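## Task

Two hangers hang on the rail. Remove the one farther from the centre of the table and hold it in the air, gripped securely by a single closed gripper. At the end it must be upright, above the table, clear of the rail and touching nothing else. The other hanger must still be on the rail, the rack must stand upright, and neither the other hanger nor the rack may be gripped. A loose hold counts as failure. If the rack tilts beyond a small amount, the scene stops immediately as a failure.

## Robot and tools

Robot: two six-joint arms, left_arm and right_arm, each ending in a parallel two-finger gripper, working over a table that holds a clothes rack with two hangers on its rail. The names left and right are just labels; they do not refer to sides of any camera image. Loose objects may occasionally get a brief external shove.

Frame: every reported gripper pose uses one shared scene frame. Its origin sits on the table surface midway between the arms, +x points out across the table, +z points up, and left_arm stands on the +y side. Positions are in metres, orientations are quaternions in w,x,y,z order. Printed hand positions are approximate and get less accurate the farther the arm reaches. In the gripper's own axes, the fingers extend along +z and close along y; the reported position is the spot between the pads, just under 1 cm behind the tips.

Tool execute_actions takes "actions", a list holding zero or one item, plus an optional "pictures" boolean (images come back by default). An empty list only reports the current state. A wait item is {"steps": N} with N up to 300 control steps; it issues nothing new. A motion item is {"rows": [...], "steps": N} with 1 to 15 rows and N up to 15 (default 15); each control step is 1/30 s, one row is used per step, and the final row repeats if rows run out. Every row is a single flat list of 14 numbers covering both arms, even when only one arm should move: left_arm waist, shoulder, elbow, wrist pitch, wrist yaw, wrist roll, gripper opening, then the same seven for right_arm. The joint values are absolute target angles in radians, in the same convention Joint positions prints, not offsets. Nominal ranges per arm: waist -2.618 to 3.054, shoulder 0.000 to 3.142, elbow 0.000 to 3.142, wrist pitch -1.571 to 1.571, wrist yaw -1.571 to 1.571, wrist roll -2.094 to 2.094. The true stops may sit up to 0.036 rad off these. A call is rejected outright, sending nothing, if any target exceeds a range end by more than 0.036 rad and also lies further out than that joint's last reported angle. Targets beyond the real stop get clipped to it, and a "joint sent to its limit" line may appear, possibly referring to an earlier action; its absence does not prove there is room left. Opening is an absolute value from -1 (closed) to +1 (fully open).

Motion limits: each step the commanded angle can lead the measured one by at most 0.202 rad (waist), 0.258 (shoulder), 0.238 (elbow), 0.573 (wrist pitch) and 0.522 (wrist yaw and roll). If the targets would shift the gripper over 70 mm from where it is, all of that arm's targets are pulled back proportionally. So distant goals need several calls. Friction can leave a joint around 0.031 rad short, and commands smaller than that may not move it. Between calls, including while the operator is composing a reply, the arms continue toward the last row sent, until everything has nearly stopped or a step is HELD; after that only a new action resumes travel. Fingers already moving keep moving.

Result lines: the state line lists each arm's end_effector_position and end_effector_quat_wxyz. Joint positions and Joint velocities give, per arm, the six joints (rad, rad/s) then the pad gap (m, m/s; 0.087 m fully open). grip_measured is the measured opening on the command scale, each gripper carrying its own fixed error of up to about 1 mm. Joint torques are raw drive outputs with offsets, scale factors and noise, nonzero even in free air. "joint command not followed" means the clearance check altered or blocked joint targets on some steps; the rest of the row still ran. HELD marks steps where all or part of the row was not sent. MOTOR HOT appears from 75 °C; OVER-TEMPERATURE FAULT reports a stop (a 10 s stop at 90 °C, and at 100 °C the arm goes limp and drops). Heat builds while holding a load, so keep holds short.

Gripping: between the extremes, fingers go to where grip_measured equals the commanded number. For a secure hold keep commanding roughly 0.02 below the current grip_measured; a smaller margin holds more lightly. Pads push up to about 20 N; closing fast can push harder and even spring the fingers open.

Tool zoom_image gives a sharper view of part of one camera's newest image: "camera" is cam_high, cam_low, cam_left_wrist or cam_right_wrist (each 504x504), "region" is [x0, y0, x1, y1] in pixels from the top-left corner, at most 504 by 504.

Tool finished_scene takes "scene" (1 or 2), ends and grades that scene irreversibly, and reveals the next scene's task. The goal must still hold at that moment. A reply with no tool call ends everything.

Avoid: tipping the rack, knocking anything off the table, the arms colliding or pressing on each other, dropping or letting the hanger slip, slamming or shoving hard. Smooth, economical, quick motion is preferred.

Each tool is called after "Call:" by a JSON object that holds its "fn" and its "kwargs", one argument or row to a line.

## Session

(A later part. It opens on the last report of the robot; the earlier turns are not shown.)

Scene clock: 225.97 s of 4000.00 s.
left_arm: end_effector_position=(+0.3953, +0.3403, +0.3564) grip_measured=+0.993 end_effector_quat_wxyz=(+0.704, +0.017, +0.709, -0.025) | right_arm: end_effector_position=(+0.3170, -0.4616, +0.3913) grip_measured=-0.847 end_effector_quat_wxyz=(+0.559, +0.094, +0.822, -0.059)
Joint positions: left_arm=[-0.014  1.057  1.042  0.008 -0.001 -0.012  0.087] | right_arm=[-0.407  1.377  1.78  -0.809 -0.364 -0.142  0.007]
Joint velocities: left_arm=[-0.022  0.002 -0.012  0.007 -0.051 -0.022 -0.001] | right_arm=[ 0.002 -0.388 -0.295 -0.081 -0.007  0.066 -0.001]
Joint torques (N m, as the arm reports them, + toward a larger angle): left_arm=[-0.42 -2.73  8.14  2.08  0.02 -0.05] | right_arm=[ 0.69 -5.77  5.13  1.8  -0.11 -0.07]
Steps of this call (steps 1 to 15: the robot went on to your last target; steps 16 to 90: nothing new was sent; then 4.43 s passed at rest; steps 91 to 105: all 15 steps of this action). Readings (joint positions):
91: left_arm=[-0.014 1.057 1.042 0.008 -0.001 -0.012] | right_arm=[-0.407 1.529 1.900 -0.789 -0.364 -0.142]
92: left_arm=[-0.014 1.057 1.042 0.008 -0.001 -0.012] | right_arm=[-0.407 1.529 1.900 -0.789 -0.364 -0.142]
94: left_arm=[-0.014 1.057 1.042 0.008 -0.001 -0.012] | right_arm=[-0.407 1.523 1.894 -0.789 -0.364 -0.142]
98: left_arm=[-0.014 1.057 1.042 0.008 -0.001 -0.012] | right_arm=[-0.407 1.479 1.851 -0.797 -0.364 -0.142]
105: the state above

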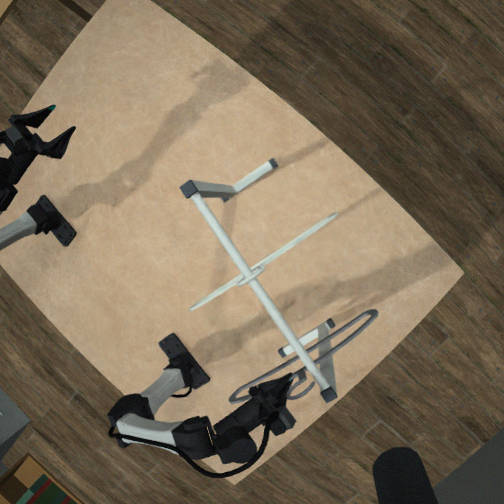

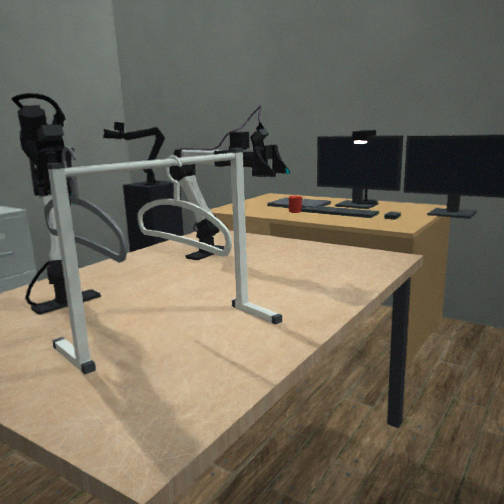

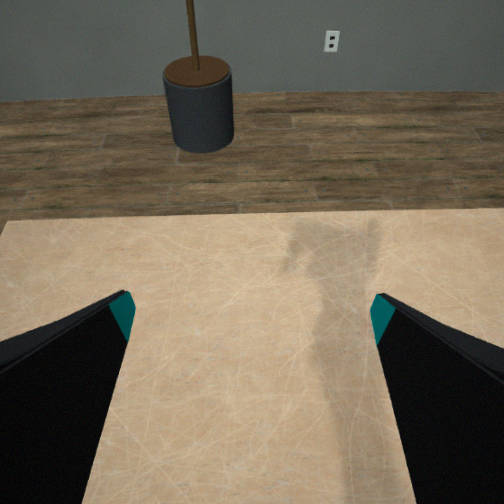

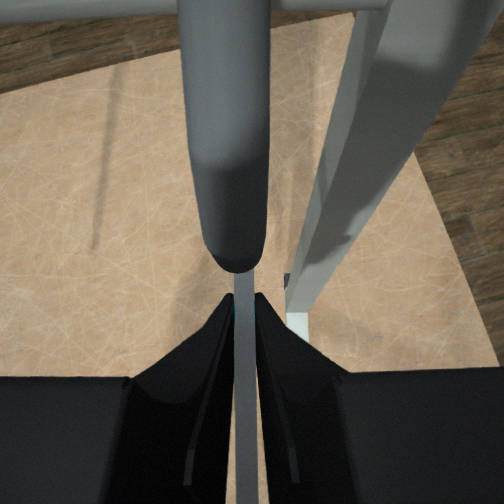

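Call:
{"fn": "execute_actions", "kwargs": {
  "actions": [
    {"rows":[[-0.014,1.057,1.042,0.008,0,-0.012,1,-0.4,1.318,1.735,-0.822,-0.365,-0.145,-0.88],[-0.014,1.057,1.042,0.008,0,-0.012,1,-0.4,1.301,1.724,-0.829,-0.365,-0.145,-0.88],[-0.014,1.057,1.042,0.008,0,-0.012,1,-0.4,1.284,1.713,-0.836,-0.365,-0.145,-0.88],[-0.014,1.057,1.042,0.008,0,-0.012,1,-0.4,1.267,1.703,-0.844,-0.365,-0.145,-0.88],[-0.014,1.057,1.042,0.008,0,-0.012,1,-0.4,1.25,1.693,-0.852,-0.365,-0.145,-0.88],[-0.014,1.057,1.042,0.008,0,-0.012,1,-0.4,1.233,1.683,-0.86,-0.365,-0.145,-0.88],[-0.014,1.057,1.042,0.008,0,-0.012,1,-0.4,1.216,1.673,-0.868,-0.365,-0.145,-0.88],[-0.014,1.057,1.042,0.008,0,-0.012,1,-0.4,1.199,1.663,-0.877,-0.365,-0.145,-0.88],[-0.014,1.057,1.042,0.008,0,-0.012,1,-0.4,1.182,1.654,-0.886,-0.365,-0.145,-0.88],[-0.014,1.057,1.042,0.008,0,-0.012,1,-0.4,1.165,1.645,-0.895,-0.365,-0.145,-0.88],[-0.014,1.057,1.042,0.008,0,-0.012,1,-0.4,1.148,1.636,-0.905,-0.365,-0.145,-0.88],[-0.014,1.057,1.042,0.008,0,-0.012,1,-0.4,1.131,1.628,-0.916,-0.365,-0.145,-0.88],[-0.014,1.057,1.042,0.008,0,-0.012,1,-0.4,1.114,1.621,-0.928,-0.365,-0.145,-0.88],[-0.014,1.057,1.042,0.008,0,-0.012,1,-0.4,1.097,1.614,-0.94,-0.365,-0.145,-0.88],[-0.014,1.057,1.042,0.008,0,-0.012,1,-0.4,1.08,1.608,-0.952,-0.365,-0.145,-0.88]],"steps":15}
  ],
  "pictures": false
}}

Call:
{"fn": "execute_actions", "kwargs": {
  "actions": [
    {"rows":[[-0.014,1.057,1.042,0.008,0,-0.012,1,-0.4,1.063,1.602,-0.965,-0.365,-0.145,-0.88],[-0.014,1.057,1.042,0.008,0,-0.012,1,-0.4,1.046,1.597,-0.978,-0.365,-0.145,-0.88],[-0.014,1.057,1.042,0.008,0,-0.012,1,-0.4,1.029,1.593,-0.992,-0.365,-0.145,-0.88],[-0.014,1.057,1.042,0.008,0,-0.012,1,-0.4,1.012,1.59,-1.007,-0.365,-0.145,-0.88],[-0.014,1.057,1.042,0.008,0,-0.012,1,-0.4,0.995,1.59,-1.023,-0.365,-0.145,-0.88],[-0.014,1.057,1.042,0.008,0,-0.012,1,-0.4,0.978,1.59,-1.04,-0.365,-0.145,-0.88],[-0.014,1.057,1.042,0.008,0,-0.012,1,-0.4,0.961,1.592,-1.057,-0.365,-0.145,-0.88],[-0.014,1.057,1.042,0.008,0,-0.012,1,-0.4,0.944,1.598,-1.075,-0.365,-0.145,-0.88],[-0.014,1.057,1.042,0.008,0,-0.012,1,-0.4,0.927,1.605,-1.093,-0.365,-0.145,-0.88],[-0.014,1.057,1.042,0.008,0,-0.012,1,-0.4,0.91,1.61,-1.111,-0.365,-0.145,-0.88],[-0.014,1.057,1.042,0.008,0,-0.012,1,-0.4,0.893,1.615,-1.129,-0.365,-0.145,-0.88],[-0.014,1.057,1.042,0.008,0,-0.012,1,-0.4,0.876,1.619,-1.146,-0.365,-0.145,-0.88],[-0.014,1.057,1.042,0.008,0,-0.012,1,-0.4,0.86,1.622,-1.162,-0.365,-0.145,-0.88],[-0.014,1.057,1.042,0.008,0,-0.012,1,-0.4,0.846,1.625,-1.176,-0.365,-0.145,-0.88],[-0.014,1.057,1.042,0.008,0,-0.012,1,-0.4,0.835,1.627,-1.188,-0.365,-0.145,-0.88]],"steps":15}
  ],
  "pictures": false
}}

Call:
{"fn": "execute_actions", "kwargs": {
  "actions": [
    {"steps":12}
  ]
}}

Scene clock: 240.23 s of 4000.00 s.
left_arm: end_effector_position=(+0.3953, +0.3403, +0.3564) grip_measured=+0.993 end_effector_quat_wxyz=(+0.704, +0.017, +0.709, -0.025) | right_arm: end_effector_position=(+0.2523, -0.4163, +0.3914) grip_measured=-0.847 end_effector_quat_wxyz=(+0.559, +0.094, +0.821, -0.059)
Joint positions: left_arm=[-0.014  1.057  1.042  0.008 -0.001 -0.012  0.087] | right_arm=[-0.407  1.128  1.636 -0.912 -0.364 -0.142  0.007]
Joint velocities: left_arm=[-0.017  0.022 -0.017 -0.037  0.007  0.037  0.001] | right_arm=[-0.022 -0.501 -0.173 -0.256 -0.022  0.037  0.   ]
Joint torques (N m, as the arm reports them, + toward a larger angle): left_arm=[-0.4  -2.69  8.1   2.08  0.03 -0.05] | right_arm=[ 0.81 -3.06  4.78  1.84 -0.11 -0.06]
Steps of this call (steps 1 to 30: the robot went on to your last target; steps 31 to 100: nothing new was sent; then 10.43 s passed at rest; steps 101 to 115: all 15 steps of this action). Readings (joint positions):
101: left_arm=[-0.014 1.057 1.042 0.008 -0.001 -0.012] | right_arm=[-0.407 1.348 1.764 -0.821 -0.364 -0.142]
102: left_arm=[-0.014 1.057 1.042 0.008 -0.001 -0.012] | right_arm=[-0.407 1.343 1.757 -0.821 -0.364 -0.142]
104: left_arm=[-0.014 1.057 1.042 0.008 -0.001 -0.012] | right_arm=[-0.407 1.325 1.733 -0.827 -0.364 -0.142]
108: left_arm=[-0.014 1.057 1.042 0.008 -0.001 -0.012] | right_arm=[-0.407 1.262 1.687 -0.857 -0.364 -0.142]
115: the state above

Scene clock: 240.73 s of 4000.00 s.
left_arm: end_effector_position=(+0.3953, +0.3403, +0.3564) grip_measured=+0.993 end_effector_quat_wxyz=(+0.704, +0.017, +0.709, -0.025) | right_arm: end_effector_position=(+0.1726, -0.3604, +0.3933) grip_measured=-0.847 end_effector_quat_wxyz=(+0.562, +0.093, +0.820, -0.060)
Joint positions: left_arm=[-0.014  1.057  1.042  0.008 -0.001 -0.012  0.087] | right_arm=[-0.407  0.876  1.606 -1.127 -0.364 -0.142  0.007]
Joint velocities: left_arm=[-0.012 -0.007 -0.007 -0.081 -0.007  0.022 -0.001] | right_arm=[-0.012 -0.457 -0.012 -0.403 -0.007  0.037  0.   ]
Joint torques (N m, as the arm reports them, + toward a larger angle): left_arm=[-0.41 -2.72  8.13  2.08  0.02 -0.05] | right_arm=[ 0.68  0.14  6.35  1.82 -0.12 -0.06]
Steps of this call (steps 1 to 15: all 15 steps of this action). Readings (joint positions):
1: left_arm=[-0.014 1.057 1.042 0.008 -0.001 -0.012] | right_arm=[-0.407 1.111 1.630 -0.922 -0.364 -0.142]
2: left_arm=[-0.014 1.057 1.042 0.008 -0.001 -0.012] | right_arm=[-0.407 1.094 1.624 -0.933 -0.364 -0.142]
4: left_arm=[-0.014 1.057 1.042 0.008 -0.001 -0.012] | right_arm=[-0.407 1.061 1.613 -0.957 -0.364 -0.142]
8: left_arm=[-0.014 1.057 1.042 0.008 -0.001 -0.012] | right_arm=[-0.407 0.998 1.606 -1.016 -0.364 -0.142]
15: the state above

Scene clock: 241.13 s of 4000.00 s.
left_arm: end_effector_position=(+0.3953, +0.3403, +0.3564) grip_measured=+0.993 end_effector_quat_wxyz=(+0.704, +0.017, +0.709, -0.025) | right_arm: end_effector_position=(+0.1581, -0.3502, +0.3866) grip_measured=-0.847 end_effector_quat_wxyz=(+0.552, +0.097, +0.827, -0.055)
Joint positions: left_arm=[-0.014  1.057  1.042  0.008 -0.001 -0.012  0.087] | right_arm=[-0.407  0.842  1.606 -1.189 -0.364 -0.142  0.007]
Joint velocities: left_arm=[-0.002 -0.002  0.002 -0.037 -0.007 -0.066 -0.001] | right_arm=[-0.012 -0.017  0.002 -0.125 -0.022  0.051 -0.001]
Joint torques (N m, as the arm reports them, + toward a larger angle): left_arm=[-0.39 -2.72  8.12  2.08  0.02 -0.05] | right_arm=[ 0.7   0.96  6.17  1.77 -0.11 -0.06]
Steps of this call (steps 1 to 12: the robot went on to your last target). Readings (joint positions):
1: left_arm=[-0.014 1.057 1.042 0.008 -0.001 -0.012] | right_arm=[-0.407 0.862 1.606 -1.141 -0.364 -0.142]
2: left_arm=[-0.014 1.057 1.042 0.008 -0.001 -0.012] | right_arm=[-0.407 0.851 1.606 -1.152 -0.364 -0.142]
4: left_arm=[-0.014 1.057 1.042 0.008 -0.001 -0.012] | right_arm=[-0.407 0.842 1.606 -1.167 -0.364 -0.142]
8: left_arm=[-0.014 1.057 1.042 0.008 -0.001 -0.012] | right_arm=[-0.407 0.842 1.606 -1.184 -0.364 -0.142]
12: the state above

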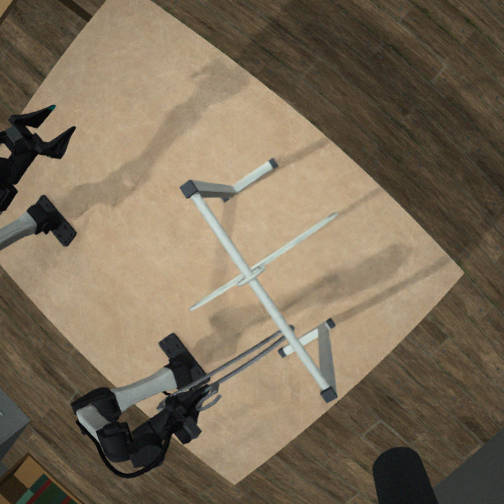

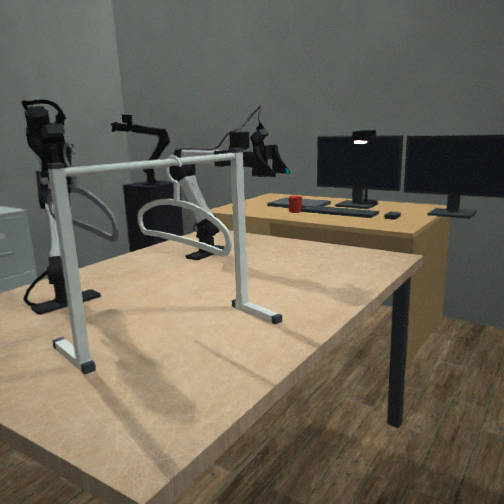

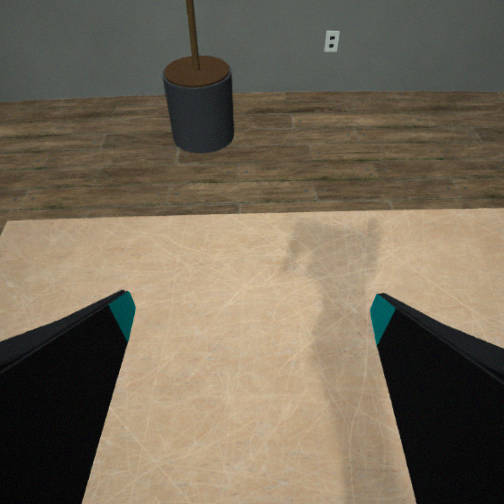

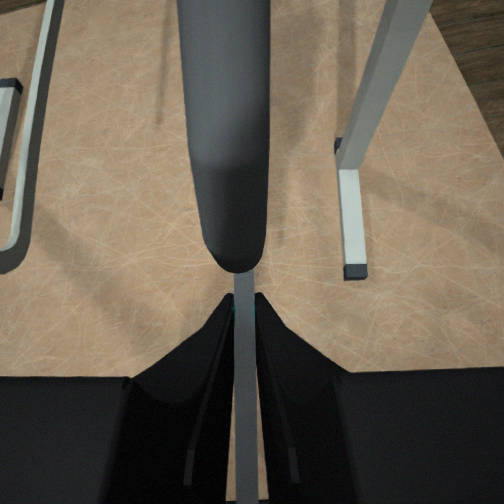

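Call:
{"fn": "execute_actions", "kwargs": {
  "actions": []
}}

Scene clock: 248.27 s of 4000.00 s.
left_arm: end_effector_position=(+0.3953, +0.3403, +0.3564) grip_measured=+0.993 end_effector_quat_wxyz=(+0.704, +0.017, +0.709, -0.025) | right_arm: end_effector_position=(+0.1578, -0.3500, +0.3860) grip_measured=-0.847 end_effector_quat_wxyz=(+0.551, +0.097, +0.827, -0.054)
Joint positions: left_arm=[-0.014  1.057  1.042  0.008 -0.001 -0.012  0.087] | right_arm=[-0.407  0.842  1.606 -1.192 -0.364 -0.142  0.007]
Joint velocities: left_arm=[-0.002  0.022  0.017  0.037 -0.022 -0.11   0.   ] | right_arm=[-0.002 -0.007 -0.012 -0.051  0.022 -0.066 -0.001]
Joint torques (N m, as the arm reports them, + toward a larger angle): left_arm=[-0.39 -2.75  8.14  2.09  0.03 -0.06] | right_arm=[ 0.7   0.94  6.17  1.83 -0.12 -0.06]
Steps of this call (steps 1 to 30: the robot went on to your last target; steps 31 to 100: nothing new was sent; then 3.80 s passed at rest). Readings (joint positions):
1: left_arm=[-0.014 1.057 1.042 0.008 -0.001 -0.012] | right_arm=[-0.407 0.842 1.606 -1.190 -0.364 -0.142]
2: left_arm=[-0.014 1.057 1.042 0.008 -0.001 -0.012] | right_arm=[-0.407 0.842 1.606 -1.190 -0.364 -0.142]
4: left_arm=[-0.014 1.057 1.042 0.008 -0.001 -0.012] | right_arm=[-0.407 0.842 1.606 -1.191 -0.364 -0.142]
8: left_arm=[-0.014 1.057 1.042 0.008 -0.001 -0.012] | right_arm=[-0.407 0.842 1.606 -1.191 -0.364 -0.142]
100: the state above
All arms were judged still, so your last target was given up. Only a new action makes them travel on or press farther. Fingers that are still opening or closing keep moving.

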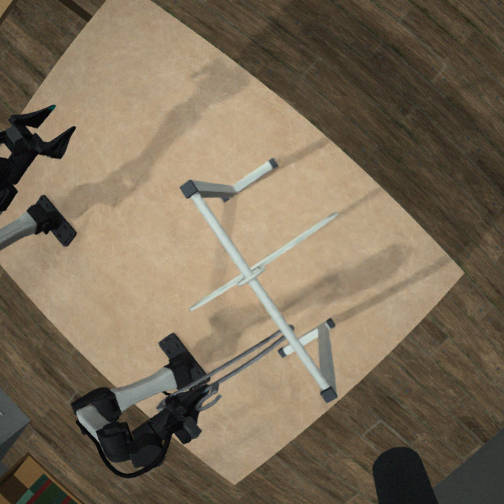

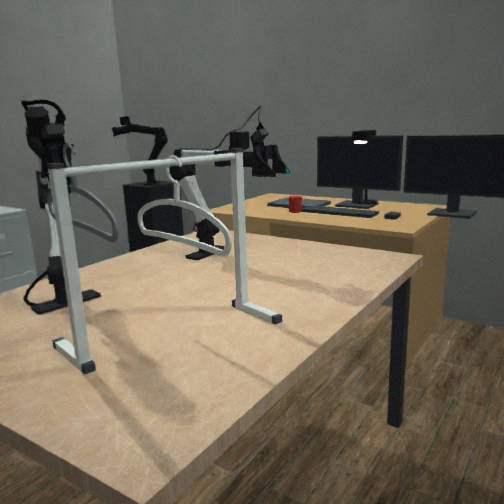

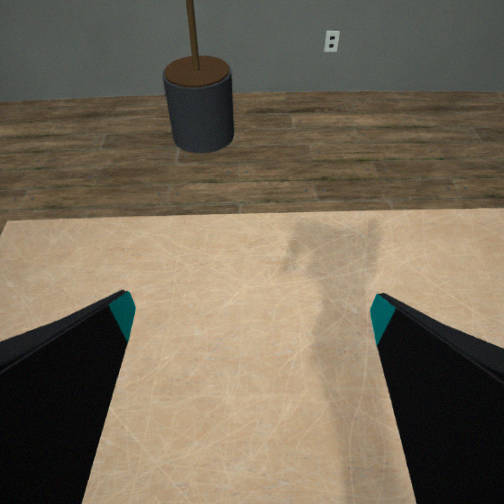

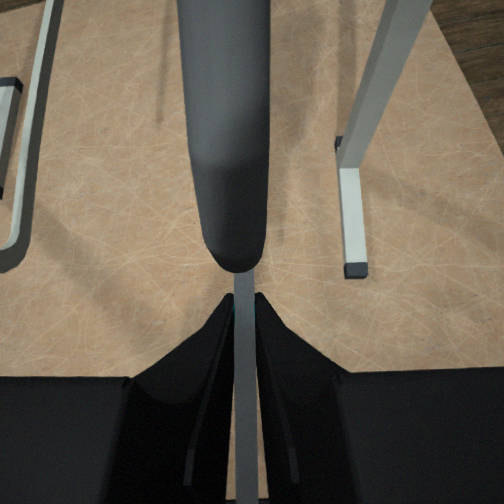

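Call:
{"fn": "execute_actions", "kwargs": {
  "actions": [
    {"rows":[[-0.014,1.057,1.042,0.008,0,-0.012,1,-0.4,0.826,1.632,-1.2,-0.365,-0.145,-0.88],[-0.014,1.057,1.042,0.008,0,-0.012,1,-0.4,0.817,1.637,-1.212,-0.365,-0.145,-0.88],[-0.014,1.057,1.042,0.008,0,-0.012,1,-0.4,0.808,1.642,-1.224,-0.365,-0.145,-0.88],[-0.014,1.057,1.042,0.008,0,-0.012,1,-0.4,0.799,1.647,-1.236,-0.365,-0.145,-0.88],[-0.014,1.057,1.042,0.008,0,-0.012,1,-0.4,0.79,1.652,-1.248,-0.365,-0.145,-0.88],[-0.014,1.057,1.042,0.008,0,-0.012,1,-0.4,0.781,1.657,-1.26,-0.365,-0.145,-0.88],[-0.014,1.057,1.042,0.008,0,-0.012,1,-0.4,0.772,1.662,-1.272,-0.365,-0.145,-0.88],[-0.014,1.057,1.042,0.008,0,-0.012,1,-0.4,0.763,1.667,-1.284,-0.365,-0.145,-0.88],[-0.014,1.057,1.042,0.008,0,-0.012,1,-0.4,0.754,1.672,-1.296,-0.365,-0.145,-0.88],[-0.014,1.057,1.042,0.008,0,-0.012,1,-0.4,0.745,1.677,-1.308,-0.365,-0.145,-0.88],[-0.014,1.057,1.042,0.008,0,-0.012,1,-0.4,0.736,1.682,-1.318,-0.365,-0.145,-0.88],[-0.014,1.057,1.042,0.008,0,-0.012,1,-0.4,0.728,1.687,-1.327,-0.365,-0.145,-0.88],[-0.014,1.057,1.042,0.008,0,-0.012,1,-0.4,0.721,1.691,-1.334,-0.365,-0.145,-0.88],[-0.014,1.057,1.042,0.008,0,-0.012,1,-0.4,0.715,1.695,-1.34,-0.365,-0.145,-0.88]],"steps":15}
  ]
}}

Call:
{"fn": "execute_actions", "kwargs": {
  "actions": [
    {"steps":15}
  ]
}}

Scene clock: 255.73 s of 4000.00 s.
left_arm: end_effector_position=(+0.3953, +0.3403, +0.3564) grip_measured=+0.993 end_effector_quat_wxyz=(+0.704, +0.017, +0.709, -0.025) | right_arm: end_effector_position=(+0.1157, -0.3205, +0.3964) grip_measured=-0.847 end_effector_quat_wxyz=(+0.568, +0.090, +0.815, -0.064)
Joint positions: left_arm=[-0.014  1.057  1.042  0.008 -0.001 -0.012  0.087] | right_arm=[-0.407  0.736  1.671 -1.314 -0.364 -0.142  0.007]
Joint velocities: left_arm=[ 0.002 -0.017  0.002  0.037  0.007 -0.037  0.001] | right_arm=[-0.022 -0.203  0.129 -0.242 -0.095 -0.037 -0.001]
Joint torques (N m, as the arm reports them, + toward a larger angle): left_arm=[-0.42 -2.7   8.13  2.08  0.02 -0.05] | right_arm=[ 0.7   2.34  4.87  1.86 -0.11 -0.05]
Steps of this call (steps 1 to 90: nothing new was sent; then 3.97 s passed at rest; steps 91 to 105: all 15 steps of this action). Readings (joint positions):
91: left_arm=[-0.014 1.057 1.042 0.008 -0.001 -0.012] | right_arm=[-0.407 0.842 1.606 -1.193 -0.364 -0.142]
92: left_arm=[-0.014 1.057 1.042 0.008 -0.001 -0.012] | right_arm=[-0.407 0.842 1.606 -1.196 -0.364 -0.142]
94: left_arm=[-0.014 1.057 1.042 0.008 -0.001 -0.012] | right_arm=[-0.407 0.841 1.611 -1.209 -0.364 -0.142]
98: left_arm=[-0.014 1.057 1.042 0.008 -0.001 -0.012] | right_arm=[-0.407 0.812 1.628 -1.246 -0.364 -0.142]
105: the state above

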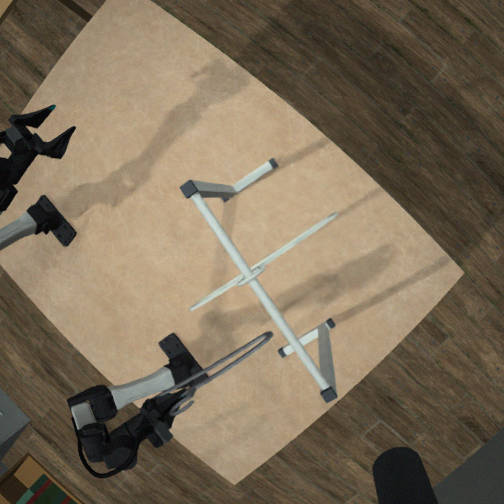

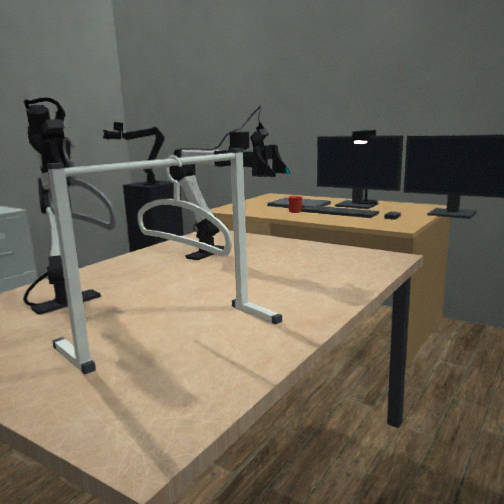

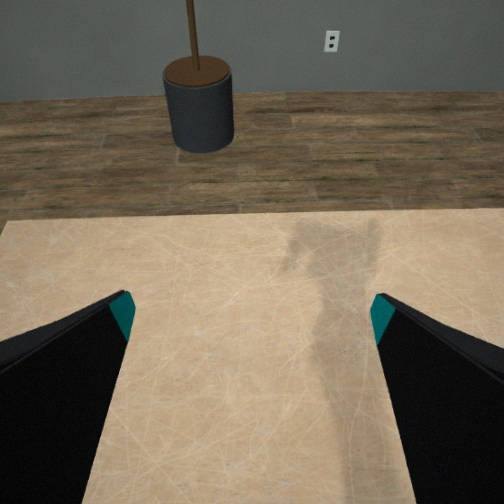

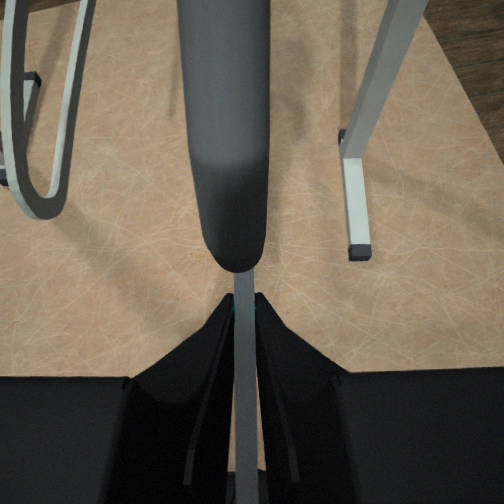

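Scene clock: 256.23 s of 4000.00 s.
left_arm: end_effector_position=(+0.3953, +0.3403, +0.3564) grip_measured=+0.993 end_effector_quat_wxyz=(+0.704, +0.017, +0.709, -0.025) | right_arm: end_effector_position=(+0.1094, -0.3162, +0.3932) grip_measured=-0.847 end_effector_quat_wxyz=(+0.564, +0.092, +0.818, -0.061)
Joint positions: left_arm=[-0.014  1.057  1.042  0.008 -0.001 -0.012  0.087] | right_arm=[-0.407  0.725  1.677 -1.344 -0.364 -0.142  0.007]
Joint velocities: left_arm=[-0.012  0.002 -0.007  0.007 -0.022 -0.022 -0.   ] | right_arm=[-0.002 -0.012  0.007 -0.11  -0.007 -0.037 -0.001]
Joint torques (N m, as the arm reports them, + toward a larger angle): left_arm=[-0.41 -2.75  8.1   2.09  0.02 -0.05] | right_arm=[ 0.7   2.44  4.89  1.84 -0.11 -0.06]
Steps of this call (steps 1 to 15: the robot went on to your last target). Readings (joint positions):
1: left_arm=[-0.014 1.057 1.042 0.008 -0.001 -0.012] | right_arm=[-0.407 0.730 1.675 -1.320 -0.364 -0.142]
2: left_arm=[-0.014 1.057 1.042 0.008 -0.001 -0.012] | right_arm=[-0.407 0.726 1.677 -1.325 -0.364 -0.142]
4: left_arm=[-0.014 1.057 1.042 0.008 -0.001 -0.012] | right_arm=[-0.407 0.725 1.677 -1.331 -0.364 -0.142]
8: left_arm=[-0.014 1.057 1.042 0.008 -0.001 -0.012] | right_arm=[-0.407 0.725 1.677 -1.340 -0.364 -0.142]
15: the state above

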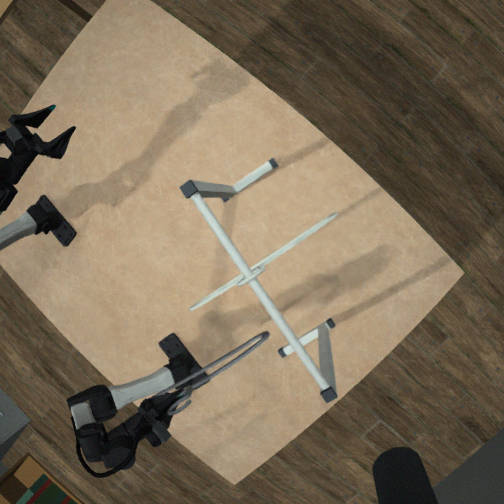

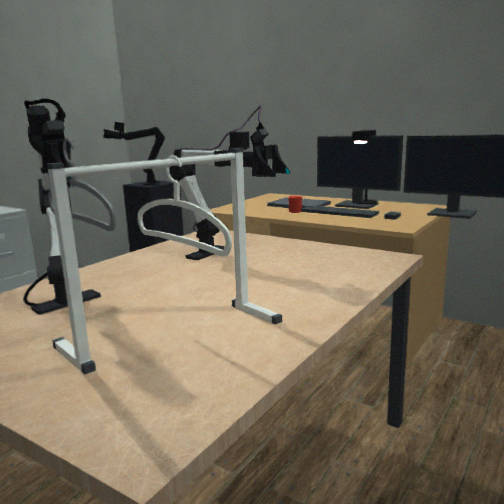

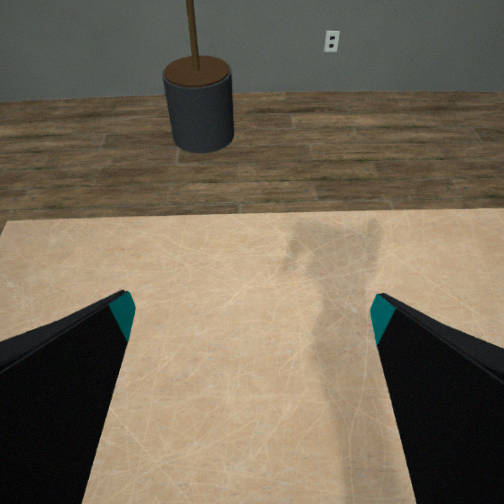

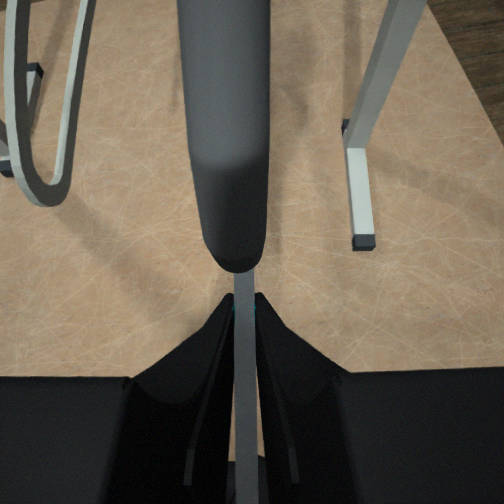

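Call:
{"fn": "zoom_image", "kwargs": {
  "camera": "cam_high",
  "region": [60, 300, 300, 490]
}}

Call:
{"fn": "zoom_image", "kwargs": {
  "camera": "cam_low",
  "region": [0, 80, 160, 320]
}}

Region (60, 300, 300, 490) of cam_high's 504x504 image, scaled by 2.100, with more detail than that image has; it fills the top 399 rows of this view, and the rest is white.

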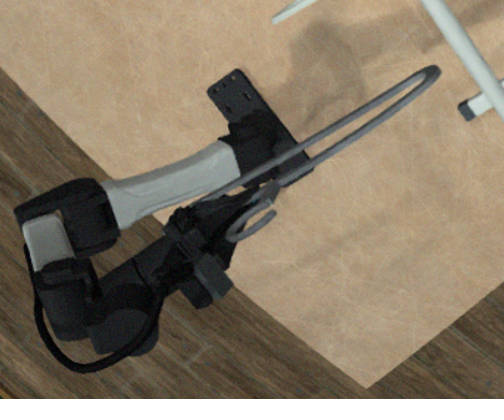

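Region (0, 80, 160, 320) of cam_low's 504x504 image, scaled by 2.100, with more detail than that image has.

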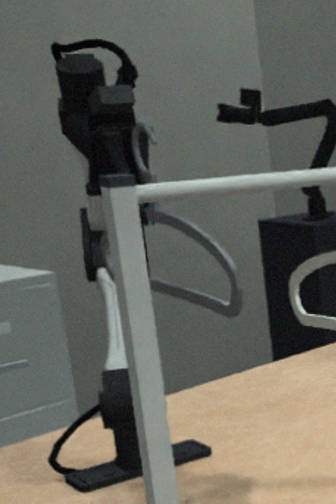

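Call:
{"fn": "finished_scene", "kwargs": {
  "scene": 2
}}

The scene is finished: the task was done.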